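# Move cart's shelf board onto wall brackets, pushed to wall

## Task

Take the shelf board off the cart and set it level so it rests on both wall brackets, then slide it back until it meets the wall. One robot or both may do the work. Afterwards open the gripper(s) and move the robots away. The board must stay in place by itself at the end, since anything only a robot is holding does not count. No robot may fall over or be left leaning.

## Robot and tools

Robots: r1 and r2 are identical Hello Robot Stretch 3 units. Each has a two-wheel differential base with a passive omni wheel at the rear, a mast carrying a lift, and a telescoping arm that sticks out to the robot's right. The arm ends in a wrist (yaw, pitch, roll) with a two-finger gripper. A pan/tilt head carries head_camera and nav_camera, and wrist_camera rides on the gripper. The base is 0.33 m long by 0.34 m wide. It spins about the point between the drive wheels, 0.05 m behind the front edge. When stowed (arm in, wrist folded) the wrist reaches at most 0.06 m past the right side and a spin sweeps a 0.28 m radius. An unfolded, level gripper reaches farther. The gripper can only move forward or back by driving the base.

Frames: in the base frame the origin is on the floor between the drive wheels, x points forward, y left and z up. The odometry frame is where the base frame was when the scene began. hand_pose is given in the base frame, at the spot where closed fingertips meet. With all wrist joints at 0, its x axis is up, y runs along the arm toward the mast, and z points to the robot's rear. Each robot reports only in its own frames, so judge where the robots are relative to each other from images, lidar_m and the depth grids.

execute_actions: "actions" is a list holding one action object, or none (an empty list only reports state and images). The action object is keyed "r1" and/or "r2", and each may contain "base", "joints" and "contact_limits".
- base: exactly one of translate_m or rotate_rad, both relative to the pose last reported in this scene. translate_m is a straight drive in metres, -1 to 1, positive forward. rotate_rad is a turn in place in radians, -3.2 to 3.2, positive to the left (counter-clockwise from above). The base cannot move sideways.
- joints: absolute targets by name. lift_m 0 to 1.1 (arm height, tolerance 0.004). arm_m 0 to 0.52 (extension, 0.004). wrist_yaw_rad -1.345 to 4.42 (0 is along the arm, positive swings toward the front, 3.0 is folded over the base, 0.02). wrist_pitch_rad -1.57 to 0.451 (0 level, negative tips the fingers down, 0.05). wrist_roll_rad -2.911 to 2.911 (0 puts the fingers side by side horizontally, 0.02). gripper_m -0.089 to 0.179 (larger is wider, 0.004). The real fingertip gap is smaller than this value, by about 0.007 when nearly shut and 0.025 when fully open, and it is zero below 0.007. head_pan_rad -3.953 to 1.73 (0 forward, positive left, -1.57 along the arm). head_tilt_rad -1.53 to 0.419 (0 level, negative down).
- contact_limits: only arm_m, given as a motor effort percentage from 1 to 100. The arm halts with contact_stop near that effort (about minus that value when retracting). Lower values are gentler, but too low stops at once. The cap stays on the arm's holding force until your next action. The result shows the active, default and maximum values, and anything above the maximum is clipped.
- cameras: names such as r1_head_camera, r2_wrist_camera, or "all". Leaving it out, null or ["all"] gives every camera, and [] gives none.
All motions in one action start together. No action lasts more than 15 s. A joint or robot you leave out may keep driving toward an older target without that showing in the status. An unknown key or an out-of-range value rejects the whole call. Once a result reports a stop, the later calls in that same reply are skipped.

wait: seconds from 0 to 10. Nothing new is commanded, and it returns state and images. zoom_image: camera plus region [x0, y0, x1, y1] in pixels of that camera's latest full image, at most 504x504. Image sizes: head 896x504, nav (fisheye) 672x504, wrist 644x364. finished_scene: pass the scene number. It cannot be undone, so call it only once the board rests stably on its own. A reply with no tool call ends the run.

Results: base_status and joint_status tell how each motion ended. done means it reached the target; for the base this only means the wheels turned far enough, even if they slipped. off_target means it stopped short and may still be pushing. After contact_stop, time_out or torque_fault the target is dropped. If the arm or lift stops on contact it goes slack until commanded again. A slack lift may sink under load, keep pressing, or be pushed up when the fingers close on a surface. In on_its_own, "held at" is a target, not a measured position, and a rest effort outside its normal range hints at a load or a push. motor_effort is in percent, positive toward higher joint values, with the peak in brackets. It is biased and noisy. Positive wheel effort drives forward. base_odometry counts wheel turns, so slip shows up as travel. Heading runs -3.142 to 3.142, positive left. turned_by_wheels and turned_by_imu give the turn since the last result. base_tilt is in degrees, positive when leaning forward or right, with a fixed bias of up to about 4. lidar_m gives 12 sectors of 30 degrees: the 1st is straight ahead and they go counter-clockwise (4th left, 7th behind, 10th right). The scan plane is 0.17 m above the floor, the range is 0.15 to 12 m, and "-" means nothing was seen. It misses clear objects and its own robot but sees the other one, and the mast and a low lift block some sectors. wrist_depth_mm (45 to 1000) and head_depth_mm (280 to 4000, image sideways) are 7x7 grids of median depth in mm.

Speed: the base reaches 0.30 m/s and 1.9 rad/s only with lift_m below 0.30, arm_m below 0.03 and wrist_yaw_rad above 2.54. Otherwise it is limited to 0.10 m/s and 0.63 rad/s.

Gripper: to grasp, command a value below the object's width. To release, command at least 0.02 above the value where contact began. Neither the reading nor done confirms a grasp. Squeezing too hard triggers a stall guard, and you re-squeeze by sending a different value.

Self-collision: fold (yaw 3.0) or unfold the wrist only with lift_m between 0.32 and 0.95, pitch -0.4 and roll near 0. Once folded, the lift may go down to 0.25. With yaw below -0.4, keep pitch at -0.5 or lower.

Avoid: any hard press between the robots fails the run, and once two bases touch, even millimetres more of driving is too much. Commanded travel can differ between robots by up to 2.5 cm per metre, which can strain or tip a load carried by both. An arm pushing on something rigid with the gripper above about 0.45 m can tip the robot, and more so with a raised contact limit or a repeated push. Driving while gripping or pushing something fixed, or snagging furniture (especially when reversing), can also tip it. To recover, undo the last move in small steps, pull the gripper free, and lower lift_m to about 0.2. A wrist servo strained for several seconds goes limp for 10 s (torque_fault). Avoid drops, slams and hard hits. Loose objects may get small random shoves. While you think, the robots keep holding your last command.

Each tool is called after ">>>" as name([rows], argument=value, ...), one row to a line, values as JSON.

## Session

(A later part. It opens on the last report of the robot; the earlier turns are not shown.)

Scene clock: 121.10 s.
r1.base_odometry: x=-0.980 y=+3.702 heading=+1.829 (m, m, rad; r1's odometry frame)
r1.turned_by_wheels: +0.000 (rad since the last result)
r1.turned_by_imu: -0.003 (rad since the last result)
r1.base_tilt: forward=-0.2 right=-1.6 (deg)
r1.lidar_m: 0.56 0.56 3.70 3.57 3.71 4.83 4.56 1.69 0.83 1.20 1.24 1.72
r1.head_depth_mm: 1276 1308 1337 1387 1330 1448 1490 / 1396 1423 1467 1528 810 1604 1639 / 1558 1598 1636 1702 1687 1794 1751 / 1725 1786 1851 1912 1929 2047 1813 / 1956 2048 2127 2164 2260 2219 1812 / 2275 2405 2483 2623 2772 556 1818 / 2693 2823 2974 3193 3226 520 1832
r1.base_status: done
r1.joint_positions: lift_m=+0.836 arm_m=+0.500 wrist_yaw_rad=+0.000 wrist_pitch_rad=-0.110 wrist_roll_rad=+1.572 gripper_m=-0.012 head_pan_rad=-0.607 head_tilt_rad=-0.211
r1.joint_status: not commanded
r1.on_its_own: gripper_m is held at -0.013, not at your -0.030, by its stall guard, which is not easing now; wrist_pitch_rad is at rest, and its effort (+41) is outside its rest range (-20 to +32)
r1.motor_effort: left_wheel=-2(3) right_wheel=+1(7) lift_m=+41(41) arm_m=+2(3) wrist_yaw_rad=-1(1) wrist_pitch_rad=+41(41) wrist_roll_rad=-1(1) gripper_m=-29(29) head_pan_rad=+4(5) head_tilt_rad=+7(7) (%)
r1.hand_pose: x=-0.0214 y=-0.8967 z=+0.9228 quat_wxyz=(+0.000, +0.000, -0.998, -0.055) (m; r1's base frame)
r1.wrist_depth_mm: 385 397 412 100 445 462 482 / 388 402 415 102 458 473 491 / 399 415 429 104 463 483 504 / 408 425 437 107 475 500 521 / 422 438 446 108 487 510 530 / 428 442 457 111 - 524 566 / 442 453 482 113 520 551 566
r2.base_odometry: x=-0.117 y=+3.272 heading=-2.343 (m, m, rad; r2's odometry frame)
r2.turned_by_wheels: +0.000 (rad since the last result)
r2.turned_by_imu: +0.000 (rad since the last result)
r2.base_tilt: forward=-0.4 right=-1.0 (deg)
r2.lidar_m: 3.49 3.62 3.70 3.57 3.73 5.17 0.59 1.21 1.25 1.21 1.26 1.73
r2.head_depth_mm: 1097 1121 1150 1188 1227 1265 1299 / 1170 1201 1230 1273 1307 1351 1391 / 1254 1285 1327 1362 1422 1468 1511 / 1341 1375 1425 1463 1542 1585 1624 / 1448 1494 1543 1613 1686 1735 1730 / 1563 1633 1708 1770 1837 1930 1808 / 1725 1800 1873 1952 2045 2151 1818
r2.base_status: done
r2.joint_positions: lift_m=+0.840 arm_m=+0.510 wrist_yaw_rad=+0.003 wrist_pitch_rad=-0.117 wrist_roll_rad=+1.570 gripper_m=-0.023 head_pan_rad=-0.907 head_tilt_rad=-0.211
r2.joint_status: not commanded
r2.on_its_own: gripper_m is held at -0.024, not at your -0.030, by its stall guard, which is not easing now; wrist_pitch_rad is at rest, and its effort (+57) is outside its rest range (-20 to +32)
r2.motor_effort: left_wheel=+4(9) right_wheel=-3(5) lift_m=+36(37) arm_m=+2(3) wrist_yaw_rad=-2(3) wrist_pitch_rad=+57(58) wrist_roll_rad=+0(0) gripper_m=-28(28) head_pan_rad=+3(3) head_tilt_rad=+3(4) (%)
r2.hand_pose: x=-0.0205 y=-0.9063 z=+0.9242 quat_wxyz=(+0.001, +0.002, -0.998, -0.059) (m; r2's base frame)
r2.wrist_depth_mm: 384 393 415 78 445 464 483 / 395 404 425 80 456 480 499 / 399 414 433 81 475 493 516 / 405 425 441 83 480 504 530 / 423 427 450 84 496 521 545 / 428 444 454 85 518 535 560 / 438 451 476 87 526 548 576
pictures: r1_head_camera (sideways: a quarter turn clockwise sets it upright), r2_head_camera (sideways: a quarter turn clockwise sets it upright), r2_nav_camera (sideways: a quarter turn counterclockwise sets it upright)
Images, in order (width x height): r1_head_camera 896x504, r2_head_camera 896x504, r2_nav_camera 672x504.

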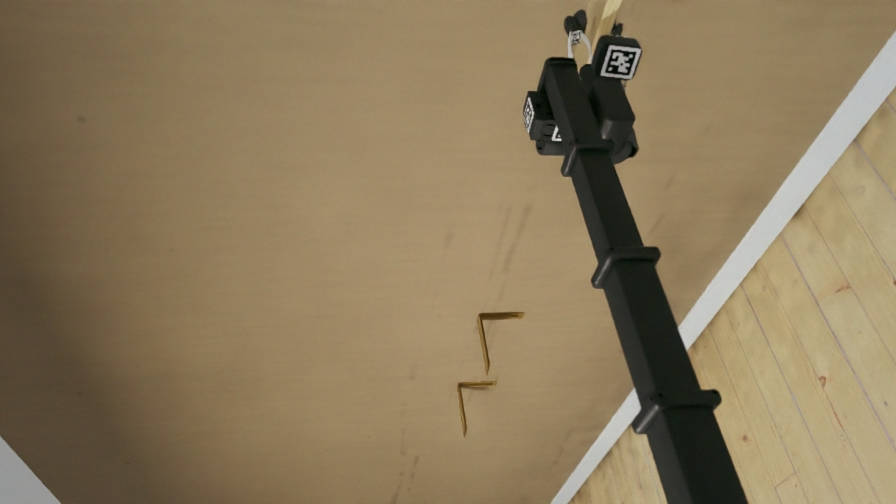

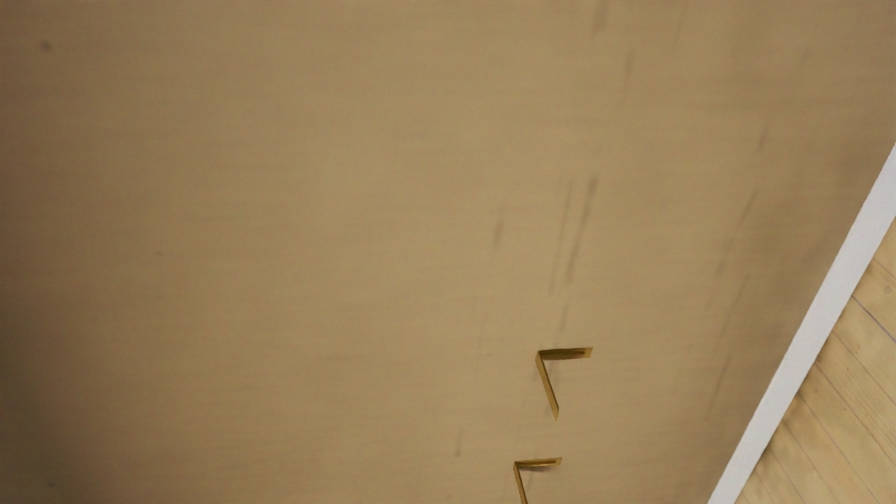

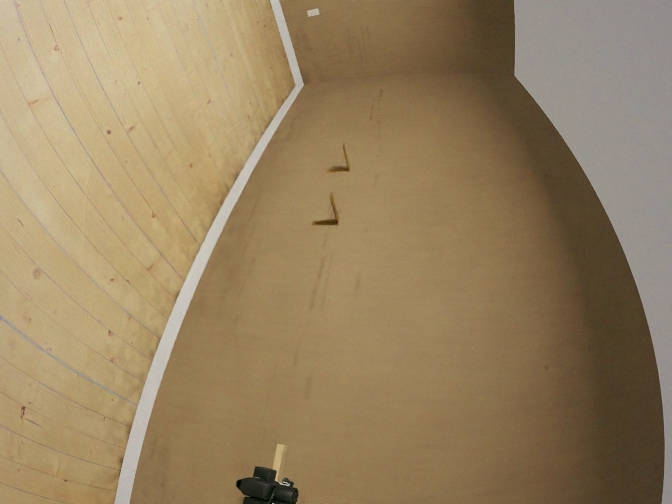

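>>> execute_actions([
  {"r2":{"base":{"translate_m":1.0},"joints":{"head_pan_rad":-1.3,"head_tilt_rad":-0.3}},"r1":{"base":{"translate_m":1.0},"joints":{"head_pan_rad":-0.9,"head_tilt_rad":-0.3}}},
], cameras=["r1_head_camera","r2_head_camera"])

>>> execute_actions([
  {"r2":{"base":{"translate_m":0.8},"joints":{"head_pan_rad":-1.8,"head_tilt_rad":-0.4}},"r1":{"base":{"translate_m":0.8},"joints":{"head_pan_rad":-1.2,"head_tilt_rad":-0.4}}},
], cameras=["r1_head_camera","r2_head_camera","r1_wrist_camera","r2_wrist_camera"])

Scene clock: 135.03 s.
r1.base_odometry: x=-1.236 y=+4.669 heading=+1.829 (m, m, rad; r1's odometry frame)
r1.turned_by_wheels: +0.000 (rad since the last result)
r1.turned_by_imu: -0.003 (rad since the last result)
r1.base_tilt: forward=-0.2 right=-1.6 (deg)
r1.lidar_m: 0.55 0.56 3.71 3.55 3.72 5.06 4.70 1.51 1.24 1.20 1.25 1.71
r1.head_depth_mm: 1072 1110 1152 1202 1248 1309 1376 / 1130 1175 1222 1281 1331 1401 1463 / 1194 1263 1308 1365 1418 1497 1545 / 1278 1336 1405 1462 1519 1631 1643 / 1362 1434 1517 1534 1626 1778 1637 / 1473 1545 1637 1725 1796 1919 1661 / 1580 1684 1768 1886 656 2052 1645
r1.base_status: done
r1.joint_positions: lift_m=+0.836 arm_m=+0.500 wrist_yaw_rad=+0.002 wrist_pitch_rad=-0.110 wrist_roll_rad=+1.575 gripper_m=-0.012 head_pan_rad=-0.893 head_tilt_rad=-0.296
r1.joint_status: all done
r1.on_its_own: gripper_m is held at -0.013, not at your -0.030, by its stall guard, which is not easing now; wrist_pitch_rad is at rest, and its effort (+42) is outside its rest range (-20 to +32)
r1.motor_effort: left_wheel=-1(3) right_wheel=+1(8) lift_m=+41(41) arm_m=+2(2) wrist_yaw_rad=-2(2) wrist_pitch_rad=+42(41) wrist_roll_rad=-2(2) gripper_m=-29(29) head_pan_rad=-4(31) head_tilt_rad=-2(14) (%)
r1.hand_pose: x=-0.0209 y=-0.8967 z=+0.9228 quat_wxyz=(-0.001, +0.001, -0.998, -0.055) (m; r1's base frame)
r1.wrist_depth_mm: 390 398 415 101 443 466 487 / 394 412 427 102 454 479 502 / 406 421 437 105 472 486 505 / 418 434 444 107 486 501 530 / 424 435 450 109 494 508 540 / 433 457 463 110 - 527 555 / 445 462 481 113 516 553 565
r2.base_odometry: x=-0.815 y=+2.556 heading=-2.343 (m, m, rad; r2's odometry frame)
r2.turned_by_wheels: +0.000 (rad since the last result)
r2.turned_by_imu: +0.000 (rad since the last result)
r2.base_tilt: forward=-0.4 right=-1.0 (deg)
r2.lidar_m: 2.48 2.59 3.58 3.55 3.71 5.12 0.59 1.72 1.26 1.22 1.27 1.74
r2.head_depth_mm: 1013 1048 1099 1146 1186 1263 1310 / 1033 1078 1124 1175 1211 1297 1354 / 1059 1100 1146 1209 1272 1330 1408 / 1090 1134 1190 1243 1310 1367 1435 / 1111 1160 1221 1281 1344 1416 1485 / 1135 1199 1259 1313 1405 1467 1536 / 1170 1229 1294 1363 1430 1526 1582
r2.base_status: done
r2.joint_positions: lift_m=+0.840 arm_m=+0.510 wrist_yaw_rad=+0.006 wrist_pitch_rad=-0.117 wrist_roll_rad=+1.570 gripper_m=-0.023 head_pan_rad=-1.293 head_tilt_rad=-0.296
r2.joint_status: all done
r2.on_its_own: gripper_m is held at -0.024, not at your -0.030, by its stall guard, which is not easing now; wrist_pitch_rad is at rest, and its effort (+58) is outside its rest range (-20 to +32)
r2.motor_effort: left_wheel=+7(9) right_wheel=-5(7) lift_m=+37(36) arm_m=+3(2) wrist_yaw_rad=-5(5) wrist_pitch_rad=+58(58) wrist_roll_rad=+0(0) gripper_m=-28(27) head_pan_rad=-2(23) head_tilt_rad=-2(5) (%)
r2.hand_pose: x=-0.0198 y=-0.9063 z=+0.9242 quat_wxyz=(+0.001, +0.003, -0.998, -0.059) (m; r2's base frame)
r2.wrist_depth_mm: 392 404 418 79 452 470 499 / 400 421 432 80 467 488 510 / 411 422 443 81 482 502 520 / 418 432 449 83 492 517 540 / 434 442 463 84 504 527 551 / 439 455 465 86 525 544 573 / 444 460 486 88 523 561 588
pictures: r1_head_camera (sideways: a quarter turn clockwise sets it upright), r2_head_camera (sideways: a quarter turn clockwise sets it upright)
Images, in order (width x height): r1_head_camera 896x504, r2_head_camera 896x504.

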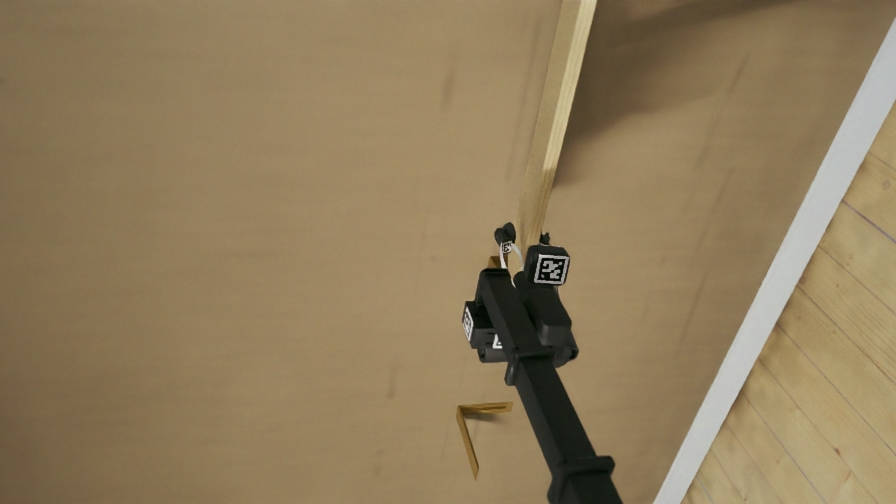

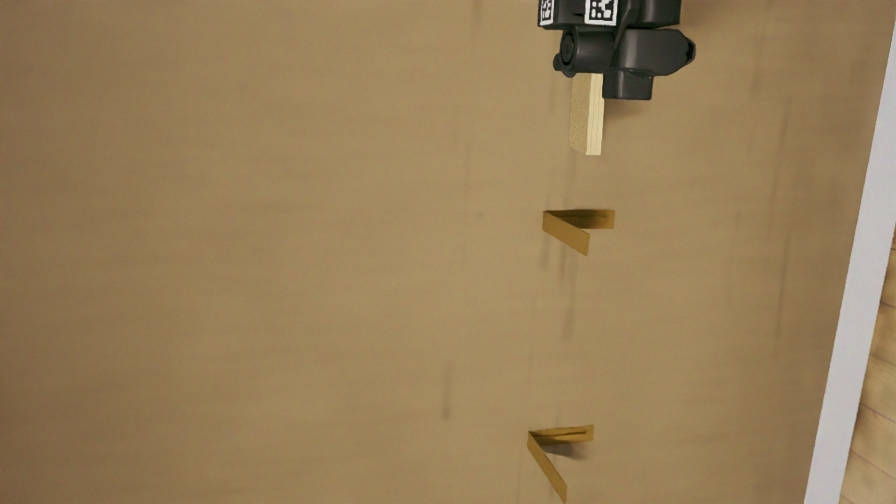

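Scene clock: 144.27 s.
r1.base_odometry: x=-1.440 y=+5.443 heading=+1.829 (m, m, rad; r1's odometry frame)
r1.turned_by_wheels: +0.000 (rad since the last result)
r1.turned_by_imu: -0.003 (rad since the last result)
r1.base_tilt: forward=-0.2 right=-1.5 (deg)
r1.lidar_m: 0.55 0.55 3.26 3.54 3.70 5.06 4.79 1.71 1.25 1.20 1.24 1.70
r1.head_depth_mm: 989 1039 1097 1157 1267 1340 1398 / 1011 1070 1138 1188 1299 1383 1455 / 1035 1103 1166 1221 1341 1442 1482 / 1071 1129 1208 1266 1381 1505 1483 / 1104 1176 1251 1310 1424 1558 1497 / 1135 1207 1307 1362 1503 1637 1493 / 1167 1253 1338 1045 1554 1691 1494
r1.base_status: done
r1.joint_positions: lift_m=+0.836 arm_m=+0.500 wrist_yaw_rad=+0.002 wrist_pitch_rad=-0.110 wrist_roll_rad=+1.575 gripper_m=-0.012 head_pan_rad=-1.193 head_tilt_rad=-0.395
r1.joint_status: all done
r1.on_its_own: gripper_m is held at -0.013, not at your -0.030, by its stall guard, which is not easing now; wrist_pitch_rad is at rest, and its effort (+42) is outside its rest range (-20 to +32)
r1.motor_effort: left_wheel=-1(5) right_wheel=+1(6) lift_m=+41(41) arm_m=+2(2) wrist_yaw_rad=-2(2) wrist_pitch_rad=+42(42) wrist_roll_rad=-2(2) gripper_m=-29(29) head_pan_rad=-4(30) head_tilt_rad=-3(16) (%)
r1.hand_pose: x=-0.0207 y=-0.8967 z=+0.9228 quat_wxyz=(-0.002, +0.001, -0.998, -0.055) (m; r1's base frame)
r1.wrist_depth_mm: 387 407 419 102 450 462 480 / 398 406 419 103 460 483 494 / 404 414 432 106 468 494 511 / 416 430 446 107 484 504 525 / 423 433 454 109 494 516 535 / 428 451 467 111 - 526 550 / 448 466 479 113 527 543 569
r2.base_odometry: x=-1.373 y=+1.983 heading=-2.343 (m, m, rad; r2's odometry frame)
r2.turned_by_wheels: +0.000 (rad since the last result)
r2.turned_by_imu: +0.000 (rad since the last result)
r2.base_tilt: forward=-0.5 right=-1.0 (deg)
r2.lidar_m: 1.69 1.75 2.41 3.56 3.70 5.08 0.58 1.73 1.26 1.22 1.27 1.75
r2.head_depth_mm: 1155 1228 1307 1380 1505 1633 1465 / 1123 1196 1270 1344 1465 1578 - / 1098 1158 1235 1295 1409 - - / 1064 1138 1200 1265 1358 1480 1477 / 1039 1102 1162 1230 1350 1427 1474 / 1015 1079 1140 1206 1308 1385 1451 / 997 1050 1110 1178 1258 1336 1408
r2.base_status: done
r2.joint_positions: lift_m=+0.840 arm_m=+0.510 wrist_yaw_rad=+0.008 wrist_pitch_rad=-0.117 wrist_roll_rad=+1.570 gripper_m=-0.023 head_pan_rad=-1.793 head_tilt_rad=-0.395
r2.joint_status: all done
r2.on_its_own: gripper_m is held at -0.024, not at your -0.030, by its stall guard, which is not easing now; wrist_pitch_rad is at rest, and its effort (+58) is outside its rest range (-20 to +32)
r2.motor_effort: left_wheel=+7(11) right_wheel=-5(7) lift_m=+36(37) arm_m=+3(3) wrist_yaw_rad=-8(7) wrist_pitch_rad=+58(58) wrist_roll_rad=+0(0) gripper_m=-27(28) head_pan_rad=-3(24) head_tilt_rad=-2(9) (%)
r2.hand_pose: x=-0.0193 y=-0.9063 z=+0.9242 quat_wxyz=(+0.001, +0.004, -0.998, -0.059) (m; r2's base frame)
r2.wrist_depth_mm: 400 413 423 79 463 480 507 / 404 420 436 81 472 497 513 / 414 427 447 82 480 504 532 / 423 440 452 83 500 518 548 / 431 450 458 85 515 539 568 / 440 457 471 86 531 553 575 / 452 470 496 87 540 569 590
pictures: r1_head_camera (sideways: a quarter turn clockwise sets it upright), r1_wrist_camera, r2_head_camera (sideways: a quarter turn clockwise sets it upright), r2_wrist_camera
Images, in order (width x height): r1_head_camera 896x504, r1_wrist_camera 644x364, r2_head_camera 896x504, r2_wrist_camera 644x364.

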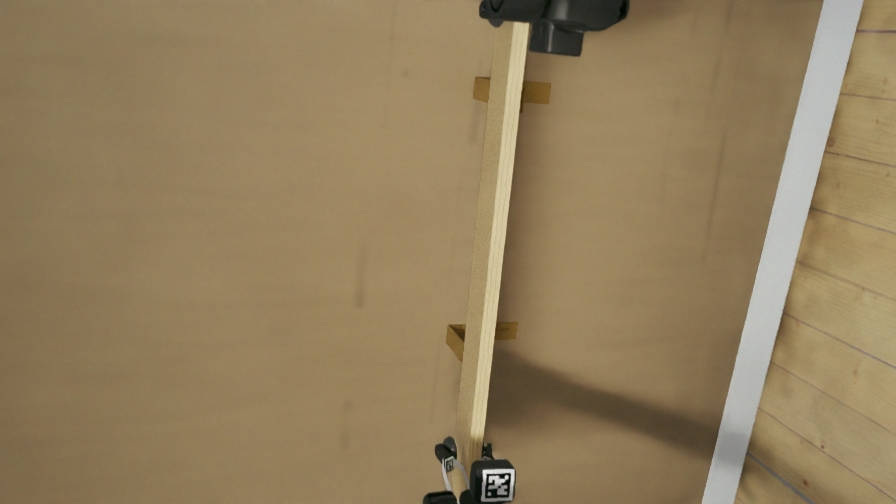

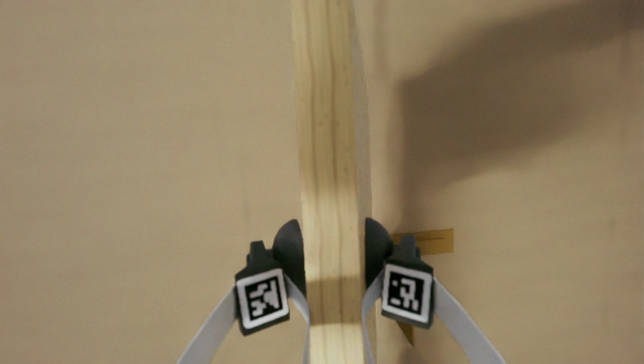

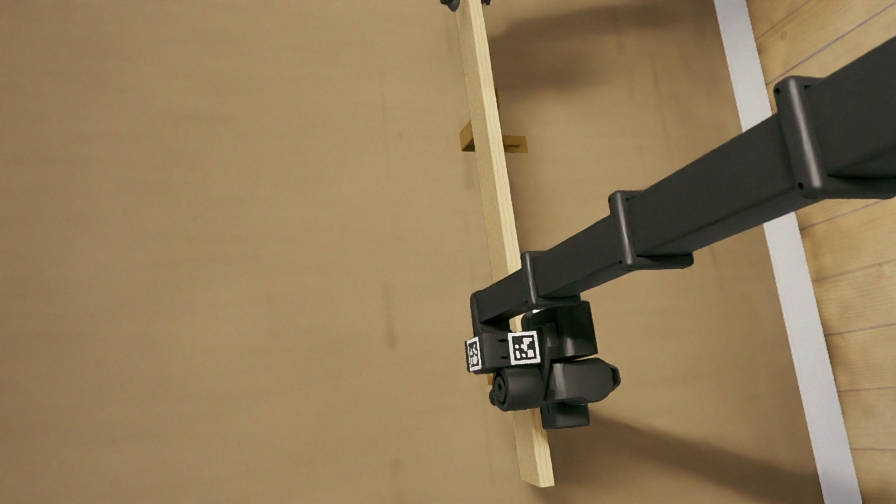

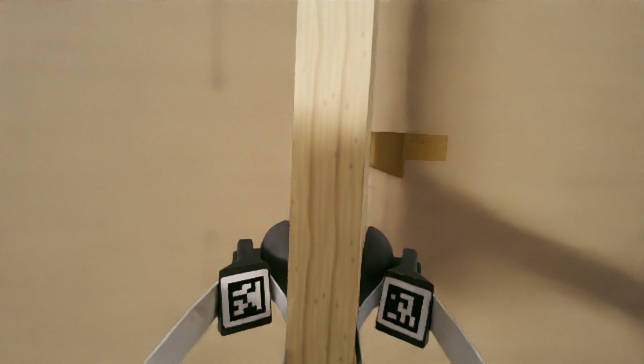

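>>> execute_actions([
  {"r2":{"base":{"rotate_rad":0.3},"joints":{"wrist_yaw_rad":-0.3,"lift_m":0.87}},"r1":{"base":{"rotate_rad":0.3},"joints":{"wrist_yaw_rad":-0.3,"lift_m":0.866}}},
], cameras=["r1_nav_camera","r2_nav_camera"])

>>> execute_actions([
  {"r2":{"base":{"translate_m":-0.34}},"r1":{"base":{"translate_m":-0.34}}},
], cameras=["r1_nav_camera","r2_nav_camera"])

>>> execute_actions([
  {"r2":{"base":{"rotate_rad":-0.6},"joints":{"wrist_yaw_rad":0.3}},"r1":{"base":{"rotate_rad":-0.6},"joints":{"wrist_yaw_rad":0.3}}},
], cameras=["r1_nav_camera","r2_nav_camera"])

>>> execute_actions([
  {"r2":{"base":{"translate_m":0.355}},"r1":{"base":{"translate_m":0.355}}},
], cameras=[])

>>> execute_actions([
  {"r2":{"base":{"rotate_rad":0.3},"joints":{"wrist_yaw_rad":0.0}},"r1":{"base":{"rotate_rad":0.3},"joints":{"wrist_yaw_rad":0.0}}},
], cameras=["r1_head_camera","r2_head_camera","r1_wrist_camera","r2_wrist_camera"])

Scene clock: 146.93 s.
r1.base_odometry: x=-1.440 y=+5.443 heading=+2.129 (m, m, rad; r1's odometry frame)
r1.turned_by_wheels: +0.300 (rad since the last result)
r1.turned_by_imu: +0.300 (rad since the last result)
r1.base_tilt: forward=-0.1 right=-1.6 (deg)
r1.lidar_m: 0.51 2.73 3.56 3.57 4.23 6.44 2.24 1.37 1.20 1.20 1.42 0.59
r1.head_depth_mm: 1048 1105 1162 1214 1318 1397 1431 / 1107 1164 1236 1282 1392 1487 1490 / 1176 1246 1315 1396 1495 1626 1495 / 1251 1326 1415 1504 1612 1732 1485 / 1342 1419 1517 1606 1767 1822 1500 / 1427 1536 1634 1742 1938 1850 1489 / 1536 1654 1761 1889 2145 1862 1493
r1.base_status: done
r1.joint_positions: lift_m=+0.865 arm_m=+0.500 wrist_yaw_rad=-0.307 wrist_pitch_rad=-0.117 wrist_roll_rad=+1.563 gripper_m=-0.012 head_pan_rad=-1.193 head_tilt_rad=-0.395
r1.joint_status: all done
r1.on_its_own: gripper_m is held at -0.013, not at your -0.030, by its stall guard, which is not easing now; wrist_pitch_rad is at rest, and its effort (+44) is outside its rest range (-20 to +32)
r1.motor_effort: left_wheel=-4(11) right_wheel=+3(8) lift_m=+41(41) arm_m=+2(3) wrist_yaw_rad=+5(8) wrist_pitch_rad=+44(44) wrist_roll_rad=+2(4) gripper_m=-30(30) head_pan_rad=-4(4) head_tilt_rad=-3(3) (%)
r1.hand_pose: x=-0.0974 y=-0.8846 z=+0.9500 quat_wxyz=(-0.005, -0.152, -0.987, -0.059) (m; r1's base frame)
r1.wrist_depth_mm: 408 423 440 104 477 496 520 / 414 428 442 106 486 507 520 / 421 437 453 107 489 511 539 / 430 442 462 108 506 525 550 / 445 454 481 110 519 542 563 / 451 467 478 111 - 551 583 / 452 480 500 114 550 573 593
r2.base_odometry: x=-1.373 y=+1.983 heading=-2.043 (m, m, rad; r2's odometry frame)
r2.turned_by_wheels: +0.300 (rad since the last result)
r2.turned_by_imu: +0.296 (rad since the last result)
r2.base_tilt: forward=-0.4 right=-1.1 (deg)
r2.lidar_m: 1.69 2.00 3.56 3.58 4.22 0.58 0.59 1.38 1.22 1.22 1.45 1.69
r2.head_depth_mm: 1023 1080 1147 1212 1306 1419 1468 / 1023 1086 1154 1225 1323 1397 - / 1026 1088 1165 1224 1320 - 1391 / 1037 1098 1169 1230 - 1443 1477 / 1041 1102 1173 1234 1363 1453 1488 / 1045 1106 1187 1240 1370 1455 1491 / 1052 1109 1187 1262 1351 1460 1497
r2.base_status: done
r2.joint_positions: lift_m=+0.870 arm_m=+0.510 wrist_yaw_rad=-0.303 wrist_pitch_rad=-0.110 wrist_roll_rad=+1.564 gripper_m=-0.020 head_pan_rad=-1.793 head_tilt_rad=-0.395
r2.joint_status: all done
r2.on_its_own: gripper_m is held at -0.021, not at your -0.030, by its stall guard, which is not easing now; wrist_pitch_rad is at rest, and its effort (+54) is outside its rest range (-20 to +32)
r2.motor_effort: left_wheel=-2(15) right_wheel=+2(12) lift_m=+37(38) arm_m=+2(2) wrist_yaw_rad=+3(10) wrist_pitch_rad=+54(58) wrist_roll_rad=+2(2) gripper_m=-27(29) head_pan_rad=-2(2) head_tilt_rad=-1(2) (%)
r2.hand_pose: x=-0.0966 y=-0.8953 z=+0.9560 quat_wxyz=(-0.005, -0.151, -0.987, -0.055) (m; r2's base frame)
r2.wrist_depth_mm: 420 432 446 82 480 508 531 / 429 443 457 83 495 517 541 / 443 453 468 84 505 530 550 / 446 461 479 85 522 546 567 / 454 472 491 85 539 560 581 / 462 485 497 87 548 578 599 / 473 489 518 88 552 588 615
pictures: r1_nav_camera (sideways: a quarter turn counterclockwise sets it upright), r2_nav_camera (sideways: a quarter turn counterclockwise sets it upright)
Images, in order (width x height): r1_nav_camera 672x504, r2_nav_camera 672x504.

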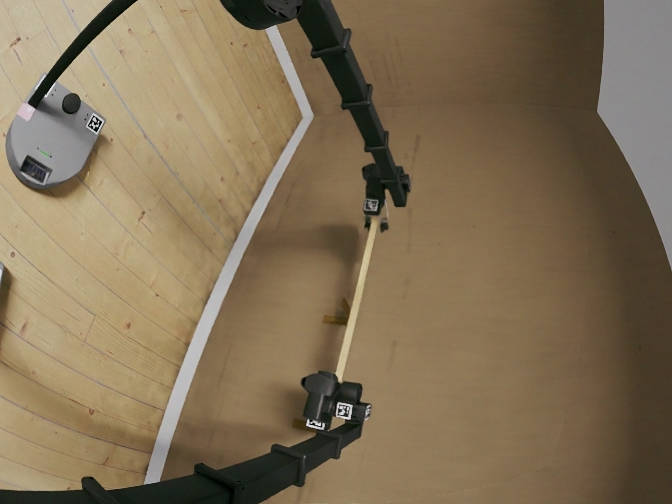

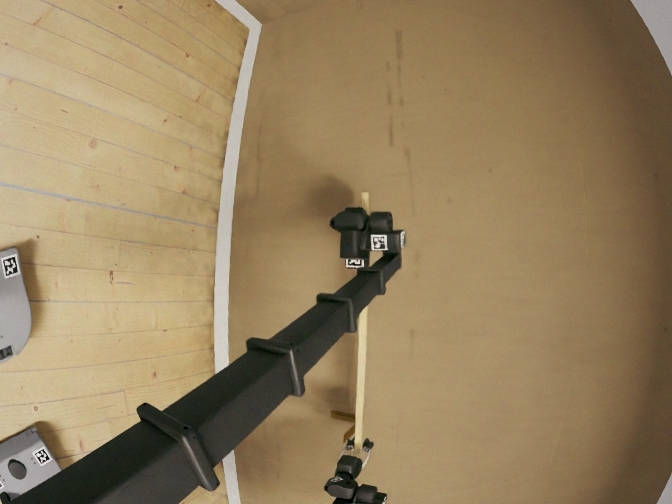

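Scene clock: 151.50 s.
r1.base_odometry: x=-1.260 y=+5.154 heading=+2.129 (m, m, rad; r1's odometry frame)
r1.turned_by_wheels: +0.000 (rad since the last result)
r1.turned_by_imu: +0.003 (rad since the last result)
r1.base_tilt: forward=-0.2 right=-1.6 (deg)
r1.lidar_m: 0.51 3.12 3.66 3.66 4.33 6.14 1.89 1.25 1.10 1.11 1.31 0.59
r1.head_depth_mm: 963 1016 1062 1114 1212 1269 1345 / 1015 1068 1136 1177 1275 1371 1422 / 1078 1140 1215 1272 1369 1478 1485 / 1141 1214 1298 1362 1491 1615 1510 / 1221 1310 1395 1458 1624 1733 1485 / 1303 1400 1505 1604 1785 1821 1505 / 1420 1516 1610 1729 1961 1874 1491
r1.base_status: done
r1.joint_positions: lift_m=+0.865 arm_m=+0.500 wrist_yaw_rad=-0.308 wrist_pitch_rad=-0.117 wrist_roll_rad=+1.563 gripper_m=-0.012 head_pan_rad=-1.193 head_tilt_rad=-0.395
r1.joint_status: not commanded
r1.on_its_own: gripper_m is held at -0.013, not at your -0.030, by its stall guard, which is not easing now; wrist_pitch_rad is at rest, and its effort (+44) is outside its rest range (-20 to +32)
r1.motor_effort: left_wheel=-4(9) right_wheel=+3(5) lift_m=+41(41) arm_m=+3(2) wrist_yaw_rad=+8(7) wrist_pitch_rad=+44(44) wrist_roll_rad=+3(3) gripper_m=-30(31) head_pan_rad=-4(3) head_tilt_rad=-3(3) (%)
r1.hand_pose: x=-0.0977 y=-0.8845 z=+0.9500 quat_wxyz=(-0.005, -0.153, -0.986, -0.059) (m; r1's base frame)
r1.wrist_depth_mm: 325 335 346 104 372 394 413 / 329 344 357 105 383 402 418 / 341 348 359 107 393 409 428 / 347 358 368 108 400 425 441 / 351 364 376 109 413 426 450 / 357 374 385 111 - 449 470 / 368 379 399 114 432 458 485
r2.base_odometry: x=-1.218 y=+2.286 heading=-2.043 (m, m, rad; r2's odometry frame)
r2.turned_by_wheels: +0.000 (rad since the last result)
r2.turned_by_imu: +0.002 (rad since the last result)
r2.base_tilt: forward=-0.5 right=-1.0 (deg)
r2.lidar_m: 2.01 2.40 3.66 3.67 4.37 0.58 0.59 1.26 1.12 1.12 1.34 2.01
r2.head_depth_mm: 937 988 1054 1114 1199 1290 1377 / 935 996 1060 1115 1204 1266 - / 941 997 1066 1123 1195 - 1401 / 949 1002 1064 1121 - 1329 1398 / 954 1005 1068 1129 1243 1328 1409 / 952 1012 1076 1138 1246 1328 1403 / 960 1012 1081 1155 1242 1339 1422
r2.base_status: done
r2.joint_positions: lift_m=+0.870 arm_m=+0.510 wrist_yaw_rad=-0.305 wrist_pitch_rad=-0.110 wrist_roll_rad=+1.564 gripper_m=-0.020 head_pan_rad=-1.793 head_tilt_rad=-0.395
r2.joint_status: not commanded
r2.on_its_own: gripper_m is held at -0.021, not at your -0.030, by its stall guard, which is not easing now; wrist_pitch_rad is at rest, and its effort (+55) is outside its rest range (-20 to +32)
r2.motor_effort: left_wheel=-3(9) right_wheel=+2(3) lift_m=+37(38) arm_m=+2(2) wrist_yaw_rad=+3(4) wrist_pitch_rad=+55(54) wrist_roll_rad=+2(3) gripper_m=-27(27) head_pan_rad=-2(2) head_tilt_rad=-2(2) (%)
r2.hand_pose: x=-0.0970 y=-0.8951 z=+0.9560 quat_wxyz=(-0.005, -0.151, -0.987, -0.055) (m; r2's base frame)
r2.wrist_depth_mm: 334 344 356 82 385 405 417 / 343 350 368 83 399 411 428 / 348 358 371 84 404 422 440 / 354 362 381 85 416 432 445 / 361 373 389 85 424 442 462 / 369 383 393 87 442 450 476 / 375 391 408 88 441 469 490
pictures: r1_nav_camera (sideways: a quarter turn counterclockwise sets it upright), r2_nav_camera (sideways: a quarter turn counterclockwise sets it upright)
Images, in order (width x height): r1_nav_camera 672x504, r2_nav_camera 672x504.

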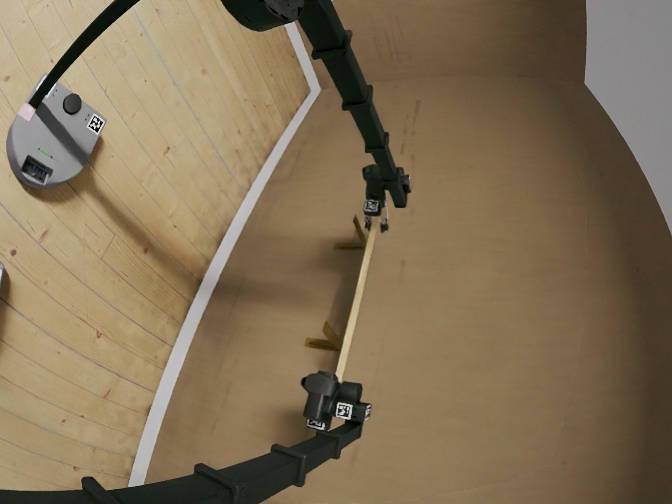

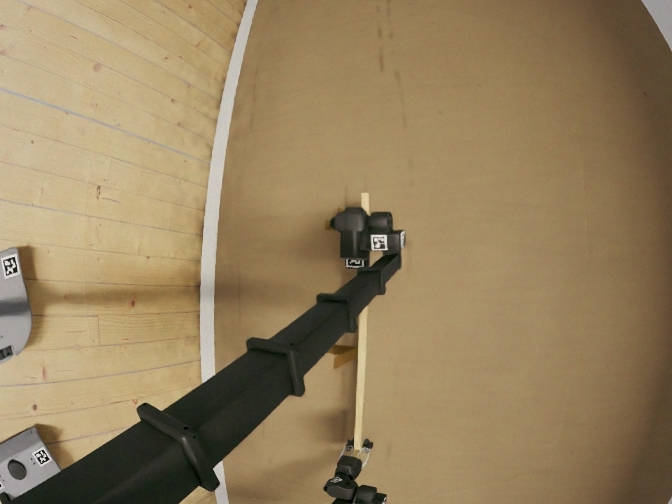

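Scene clock: 153.63 s.
r1.base_odometry: x=-1.260 y=+5.154 heading=+1.529 (m, m, rad; r1's odometry frame)
r1.turned_by_wheels: -0.600 (rad since the last result)
r1.turned_by_imu: -0.600 (rad since the last result)
r1.base_tilt: forward=-0.1 right=-1.6 (deg)
r1.lidar_m: 2.07 0.59 2.98 3.67 3.68 4.16 6.15 1.90 1.31 1.10 1.11 1.25
r1.head_depth_mm: 932 981 1044 1096 1224 1293 1392 / 929 983 1049 1096 1198 1295 1392 / 929 982 1041 1102 1213 1299 1390 / 928 989 1048 1104 1204 1310 1400 / 935 989 1048 1095 1213 1292 1394 / 933 985 1054 1106 1204 1307 1399 / 932 988 1046 1105 1208 1306 1398
r1.base_status: done
r1.joint_positions: lift_m=+0.865 arm_m=+0.500 wrist_yaw_rad=+0.308 wrist_pitch_rad=-0.113 wrist_roll_rad=+1.583 gripper_m=-0.012 head_pan_rad=-1.193 head_tilt_rad=-0.395
r1.joint_status: all done
r1.on_its_own: gripper_m is held at -0.013, not at your -0.030, by its stall guard, which is not easing now; wrist_pitch_rad is at rest, and its effort (+43) is outside its rest range (-20 to +32)
r1.motor_effort: left_wheel=+4(7) right_wheel=-3(5) lift_m=+41(41) arm_m=+2(2) wrist_yaw_rad=-7(17) wrist_pitch_rad=+43(45) wrist_roll_rad=-6(6) gripper_m=-30(31) head_pan_rad=-3(4) head_tilt_rad=-3(3) (%)
r1.hand_pose: x=+0.0549 y=-0.8848 z=+0.9511 quat_wxyz=(+0.003, +0.153, -0.987, -0.057) (m; r1's base frame)
r1.wrist_depth_mm: 338 343 356 109 381 400 421 / 340 351 366 110 396 413 427 / 349 360 374 112 402 425 444 / 354 368 384 114 419 440 458 / 365 376 393 116 425 447 466 / 371 381 402 118 - 460 481 / 378 396 414 123 453 469 496
r2.base_odometry: x=-1.218 y=+2.286 heading=-2.643 (m, m, rad; r2's odometry frame)
r2.turned_by_wheels: -0.600 (rad since the last result)
r2.turned_by_imu: -0.589 (rad since the last result)
r2.base_tilt: forward=-0.4 right=-1.0 (deg)
r2.lidar_m: 2.02 2.01 2.29 3.68 3.68 4.18 0.64 0.58 1.32 1.12 1.12 1.28
r2.head_depth_mm: 1358 1435 1548 1632 1815 1852 1553 / 1265 1345 1433 1535 1666 1785 - / 1183 1257 1332 1418 1537 - 1378 / 1111 1175 1254 1307 - 1528 1464 / 1056 1107 1175 1219 1334 1414 1441 / 1001 1046 1099 1148 1258 1302 1390 / 950 993 1045 1090 1147 1231 1305
r2.base_status: done
r2.joint_positions: lift_m=+0.870 arm_m=+0.510 wrist_yaw_rad=+0.304 wrist_pitch_rad=-0.114 wrist_roll_rad=+1.582 gripper_m=-0.019 head_pan_rad=-1.793 head_tilt_rad=-0.395
r2.joint_status: all done
r2.on_its_own: gripper_m is held at -0.021, not at your -0.030, by its stall guard, which is not easing now; wrist_pitch_rad is at rest, and its effort (+56) is outside its rest range (-20 to +32)
r2.motor_effort: left_wheel=+5(23) right_wheel=-3(17) lift_m=+37(37) arm_m=+2(2) wrist_yaw_rad=-4(10) wrist_pitch_rad=+56(56) wrist_roll_rad=-5(6) gripper_m=-28(29) head_pan_rad=-2(2) head_tilt_rad=-1(2) (%)
r2.hand_pose: x=+0.0541 y=-0.8950 z=+0.9551 quat_wxyz=(+0.003, +0.151, -0.987, -0.057) (m; r2's base frame)
r2.wrist_depth_mm: 340 352 364 81 392 407 431 / 348 358 374 83 401 425 444 / 354 368 385 84 412 431 449 / 360 374 390 85 400 442 463 / 372 382 401 86 428 452 480 / 379 394 407 88 458 466 497 / 386 402 425 89 459 481 506
pictures: r1_nav_camera (sideways: a quarter turn counterclockwise sets it upright), r2_nav_camera (sideways: a quarter turn counterclockwise sets it upright)
Images, in order (width x height): r1_nav_camera 672x504, r2_nav_camera 672x504.

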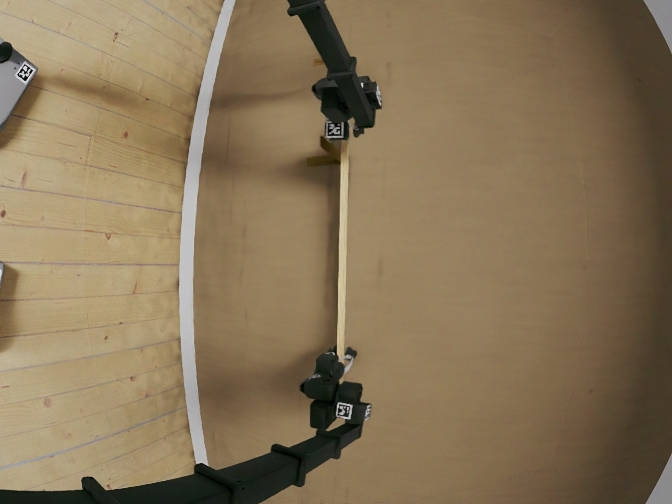

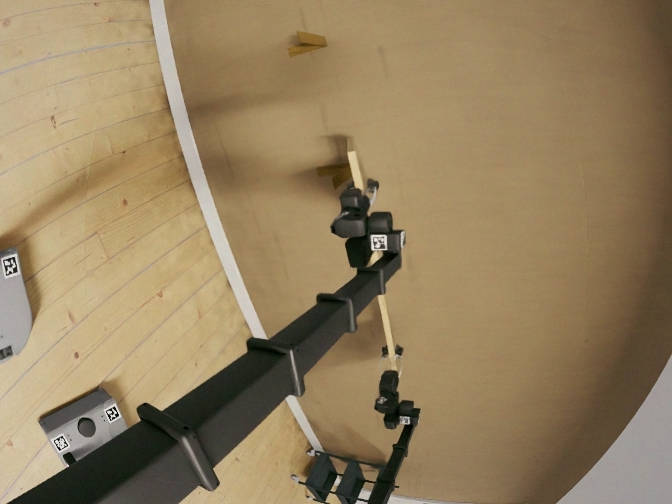

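Scene clock: 159.20 s.
r1.base_odometry: x=-1.246 y=+5.509 heading=+1.528 (m, m, rad; r1's odometry frame)
r1.turned_by_wheels: -0.001 (rad since the last result)
r1.turned_by_imu: -0.023 (rad since the last result)
r1.base_tilt: forward=-0.1 right=-1.7 (deg)
r1.lidar_m: 1.81 0.60 2.57 3.78 3.75 4.23 6.50 2.18 1.20 1.00 1.00 1.12
r1.head_depth_mm: 844 892 950 1004 1116 1178 1275 / 839 893 947 1002 1098 1171 1268 / 841 892 946 1006 1081 1174 1281 / 837 887 950 1005 1087 1171 1264 / 838 890 945 1002 1078 1167 1275 / 836 888 951 993 1081 1171 1268 / 835 887 941 998 1081 1172 1262
r1.base_status: done
r1.joint_positions: lift_m=+0.866 arm_m=+0.499 wrist_yaw_rad=+0.342 wrist_pitch_rad=-0.154 wrist_roll_rad=+1.585 gripper_m=-0.012 head_pan_rad=-1.193 head_tilt_rad=-0.395
r1.joint_status: not commanded
r1.on_its_own: wrist_yaw_rad is held at +0.343, not at your +0.300, by its stall guard, which is not easing now; gripper_m is held at -0.013, not at your -0.030, by its stall guard, which is not easing now; wrist_pitch_rad is at rest, and its effort (+58) is outside its rest range (-20 to +32)
r1.motor_effort: left_wheel=-15(15) right_wheel=+17(18) lift_m=+38(41) arm_m=+8(9) wrist_yaw_rad=+0(24) wrist_pitch_rad=+58(58) wrist_roll_rad=-6(6) gripper_m=-31(31) head_pan_rad=-3(4) head_tilt_rad=-2(2) (%)
r1.hand_pose: x=+0.0624 y=-0.8790 z=+0.9409 quat_wxyz=(+0.007, +0.169, -0.983, -0.077) (m; r1's base frame)
r1.wrist_depth_mm: 247 257 268 107 297 313 331 / 253 264 277 108 303 323 342 / 259 268 281 111 312 331 351 / 265 274 290 114 323 343 360 / 270 285 297 116 335 351 376 / 280 288 304 116 - 357 385 / 283 297 314 120 350 378 404
r2.base_odometry: x=-1.530 y=+2.116 heading=-2.643 (m, m, rad; r2's odometry frame)
r2.turned_by_wheels: +0.000 (rad since the last result)
r2.turned_by_imu: -0.003 (rad since the last result)
r2.base_tilt: forward=-0.4 right=-1.0 (deg)
r2.lidar_m: 1.68 1.67 1.90 3.19 3.75 4.28 0.64 0.59 1.21 1.02 1.02 1.16
r2.head_depth_mm: 1227 1316 1413 1507 1657 1773 1543 / 1152 1216 1305 1376 1517 1624 - / 1072 1140 1208 1276 1390 - 1394 / 1006 1068 1135 1183 - 1388 1434 / 954 1005 1058 1104 1216 1277 1369 / 902 946 1006 1043 1134 1193 1273 / 860 904 947 993 1046 1112 1188
r2.base_status: done
r2.joint_positions: lift_m=+0.870 arm_m=+0.510 wrist_yaw_rad=+0.254 wrist_pitch_rad=-0.126 wrist_roll_rad=+1.578 gripper_m=-0.019 head_pan_rad=-1.793 head_tilt_rad=-0.395
r2.joint_status: not commanded
r2.on_its_own: wrist_yaw_rad is held at +0.251, not at your +0.300, by its stall guard, which is not easing now; gripper_m is held at -0.021, not at your -0.030, by its stall guard, which is not easing now; wrist_pitch_rad is at rest, and its effort (+63) is outside its rest range (-20 to +32)
r2.motor_effort: left_wheel=+2(21) right_wheel=+0(16) lift_m=+36(37) arm_m=-1(2) wrist_yaw_rad=-3(27) wrist_pitch_rad=+63(63) wrist_roll_rad=-3(5) gripper_m=-30(30) head_pan_rad=-3(2) head_tilt_rad=-2(2) (%)
r2.hand_pose: x=+0.0417 y=-0.8981 z=+0.9519 quat_wxyz=(+0.005, +0.126, -0.990, -0.063) (m; r2's base frame)
r2.wrist_depth_mm: 259 268 280 86 306 320 334 / 264 272 284 87 310 324 344 / 266 277 288 88 318 331 348 / 272 281 293 88 320 336 354 / 272 284 295 88 325 343 361 / 278 288 297 89 - 348 367 / 282 294 308 90 333 356 378
pictures: none
No camera images: the call's "cameras" was empty. Leave "cameras" out to get every camera's image.

Scene clock: 163.93 s.
r1.base_odometry: x=-1.246 y=+5.509 heading=+1.829 (m, m, rad; r1's odometry frame)
r1.turned_by_wheels: +0.300 (rad since the last result)
r1.turned_by_imu: +0.119 (rad since the last result)
r1.base_tilt: forward=-0.1 right=-1.6 (deg)
r1.lidar_m: 0.66 0.66 2.79 3.76 3.76 4.52 6.43 1.85 1.13 1.00 1.01 1.20
r1.head_depth_mm: 828 875 931 989 1077 1134 1243 / 835 883 936 1001 1073 1161 1258 / 838 890 948 1010 1091 1172 1276 / 853 897 963 1020 1101 1188 1291 / 858 911 961 1026 1118 1207 1316 / 866 918 980 1046 1131 1223 1324 / 874 931 990 1053 1148 1250 1339
r1.base_status: done
r1.joint_positions: lift_m=+0.866 arm_m=+0.500 wrist_yaw_rad=+0.015 wrist_pitch_rad=-0.259 wrist_roll_rad=+1.571 gripper_m=-0.012 head_pan_rad=-1.193 head_tilt_rad=-0.396
r1.joint_status: all done
r1.on_its_own: wrist_pitch_rad is held at -0.179, not at your +0.000, by its stall guard, which is not easing now; gripper_m is held at -0.013, not at your -0.030, by its stall guard, which is not easing now; wrist_yaw_rad is at rest, and its effort (-13) is outside its rest range (-12 to +12)
r1.motor_effort: left_wheel=+10(24) right_wheel=-10(20) lift_m=+36(38) arm_m=+2(11) wrist_yaw_rad=-13(57) wrist_pitch_rad=+30(62) wrist_roll_rad=-1(7) gripper_m=-29(32) head_pan_rad=-4(4) head_tilt_rad=-2(2) (%)
r1.hand_pose: x=-0.0178 y=-0.8861 z=+0.9153 quat_wxyz=(+0.001, +0.007, -0.992, -0.129) (m; r1's base frame)
r1.wrist_depth_mm: 257 274 293 116 345 373 415 / 256 270 291 115 339 373 410 / 255 268 292 113 340 370 404 / 252 267 285 112 335 368 410 / 251 263 285 111 334 361 399 / 250 262 279 110 - 357 395 / 247 260 282 109 325 363 388
r2.base_odometry: x=-1.530 y=+2.116 heading=-2.343 (m, m, rad; r2's odometry frame)
r2.turned_by_wheels: +0.300 (rad since the last result)
r2.turned_by_imu: +0.035 (rad since the last result)
r2.base_tilt: forward=-0.4 right=-1.0 (deg)
r2.lidar_m: 1.63 1.63 1.89 3.30 3.80 4.37 0.66 0.66 1.16 1.01 1.01 1.17
r2.head_depth_mm: 1163 1253 1348 1437 1585 1707 1551 / 1103 1169 1257 1337 1454 1567 - / 1033 1096 1168 1243 1347 - 1382 / 978 1031 1099 1160 - 1355 1415 / 933 980 1032 1079 1189 1250 1338 / 884 926 977 1027 1118 1173 1255 / 843 883 929 980 1029 1107 1173
r2.base_status: done
r2.joint_positions: lift_m=+0.870 arm_m=+0.510 wrist_yaw_rad=-0.018 wrist_pitch_rad=-0.139 wrist_roll_rad=+1.555 gripper_m=-0.019 head_pan_rad=-1.793 head_tilt_rad=-0.400
r2.joint_status: all done
r2.on_its_own: gripper_m is held at -0.021, not at your -0.030, by its stall guard, which is not easing now; wrist_yaw_rad is at rest, and its effort (+15) is outside its rest range (-12 to +12); wrist_pitch_rad is at rest, and its effort (+69) is outside its rest range (-20 to +32)
r2.motor_effort: left_wheel=-11(91) right_wheel=+10(31) lift_m=+35(37) arm_m=-1(1) wrist_yaw_rad=+15(43) wrist_pitch_rad=+69(72) wrist_roll_rad=+6(10) gripper_m=-30(31) head_pan_rad=-1(2) head_tilt_rad=+1(1) (%)
r2.hand_pose: x=-0.0260 y=-0.9054 z=+0.9488 quat_wxyz=(+0.008, -0.009, -0.997, -0.070) (m; r2's base frame)
r2.wrist_depth_mm: 285 298 313 112 353 374 400 / 279 292 306 109 341 361 388 / 275 287 299 106 333 355 378 / 270 281 294 103 329 348 366 / 264 275 288 100 320 337 359 / 262 271 281 97 - 332 351 / 256 263 280 96 303 326 342
pictures: r1_head_camera (sideways: a quarter turn clockwise sets it upright), r1_wrist_camera, r2_head_camera (sideways: a quarter turn clockwise sets it upright), r2_wrist_camera
Images, in order (width x height): r1_head_camera 896x504, r1_wrist_camera 644x364, r2_head_camera 896x504, r2_wrist_camera 644x364.

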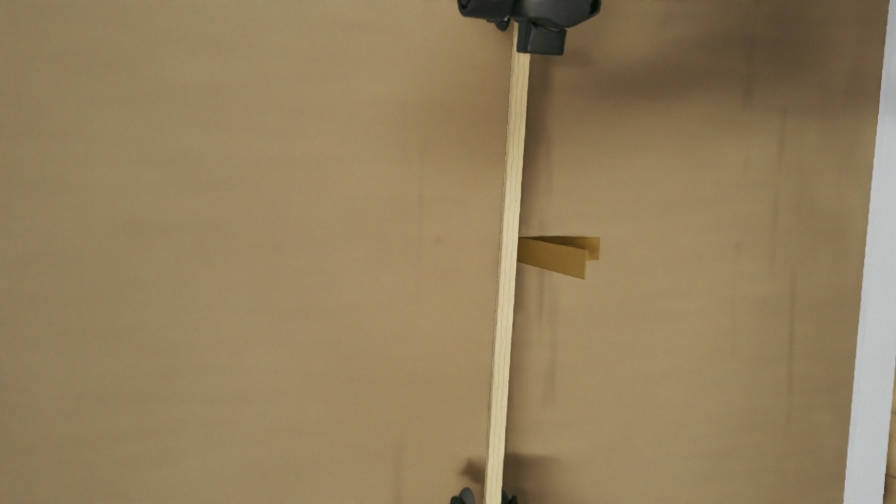

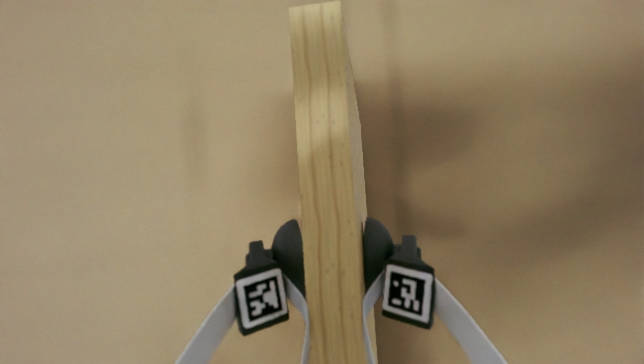

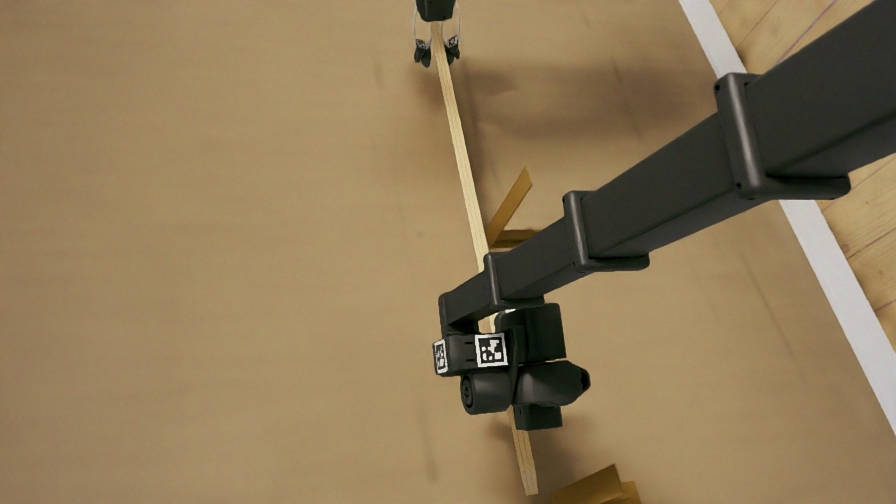

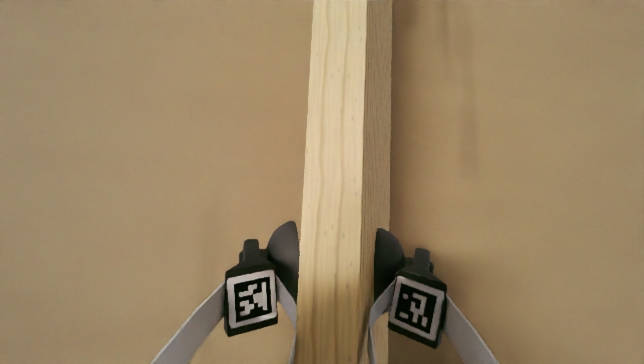

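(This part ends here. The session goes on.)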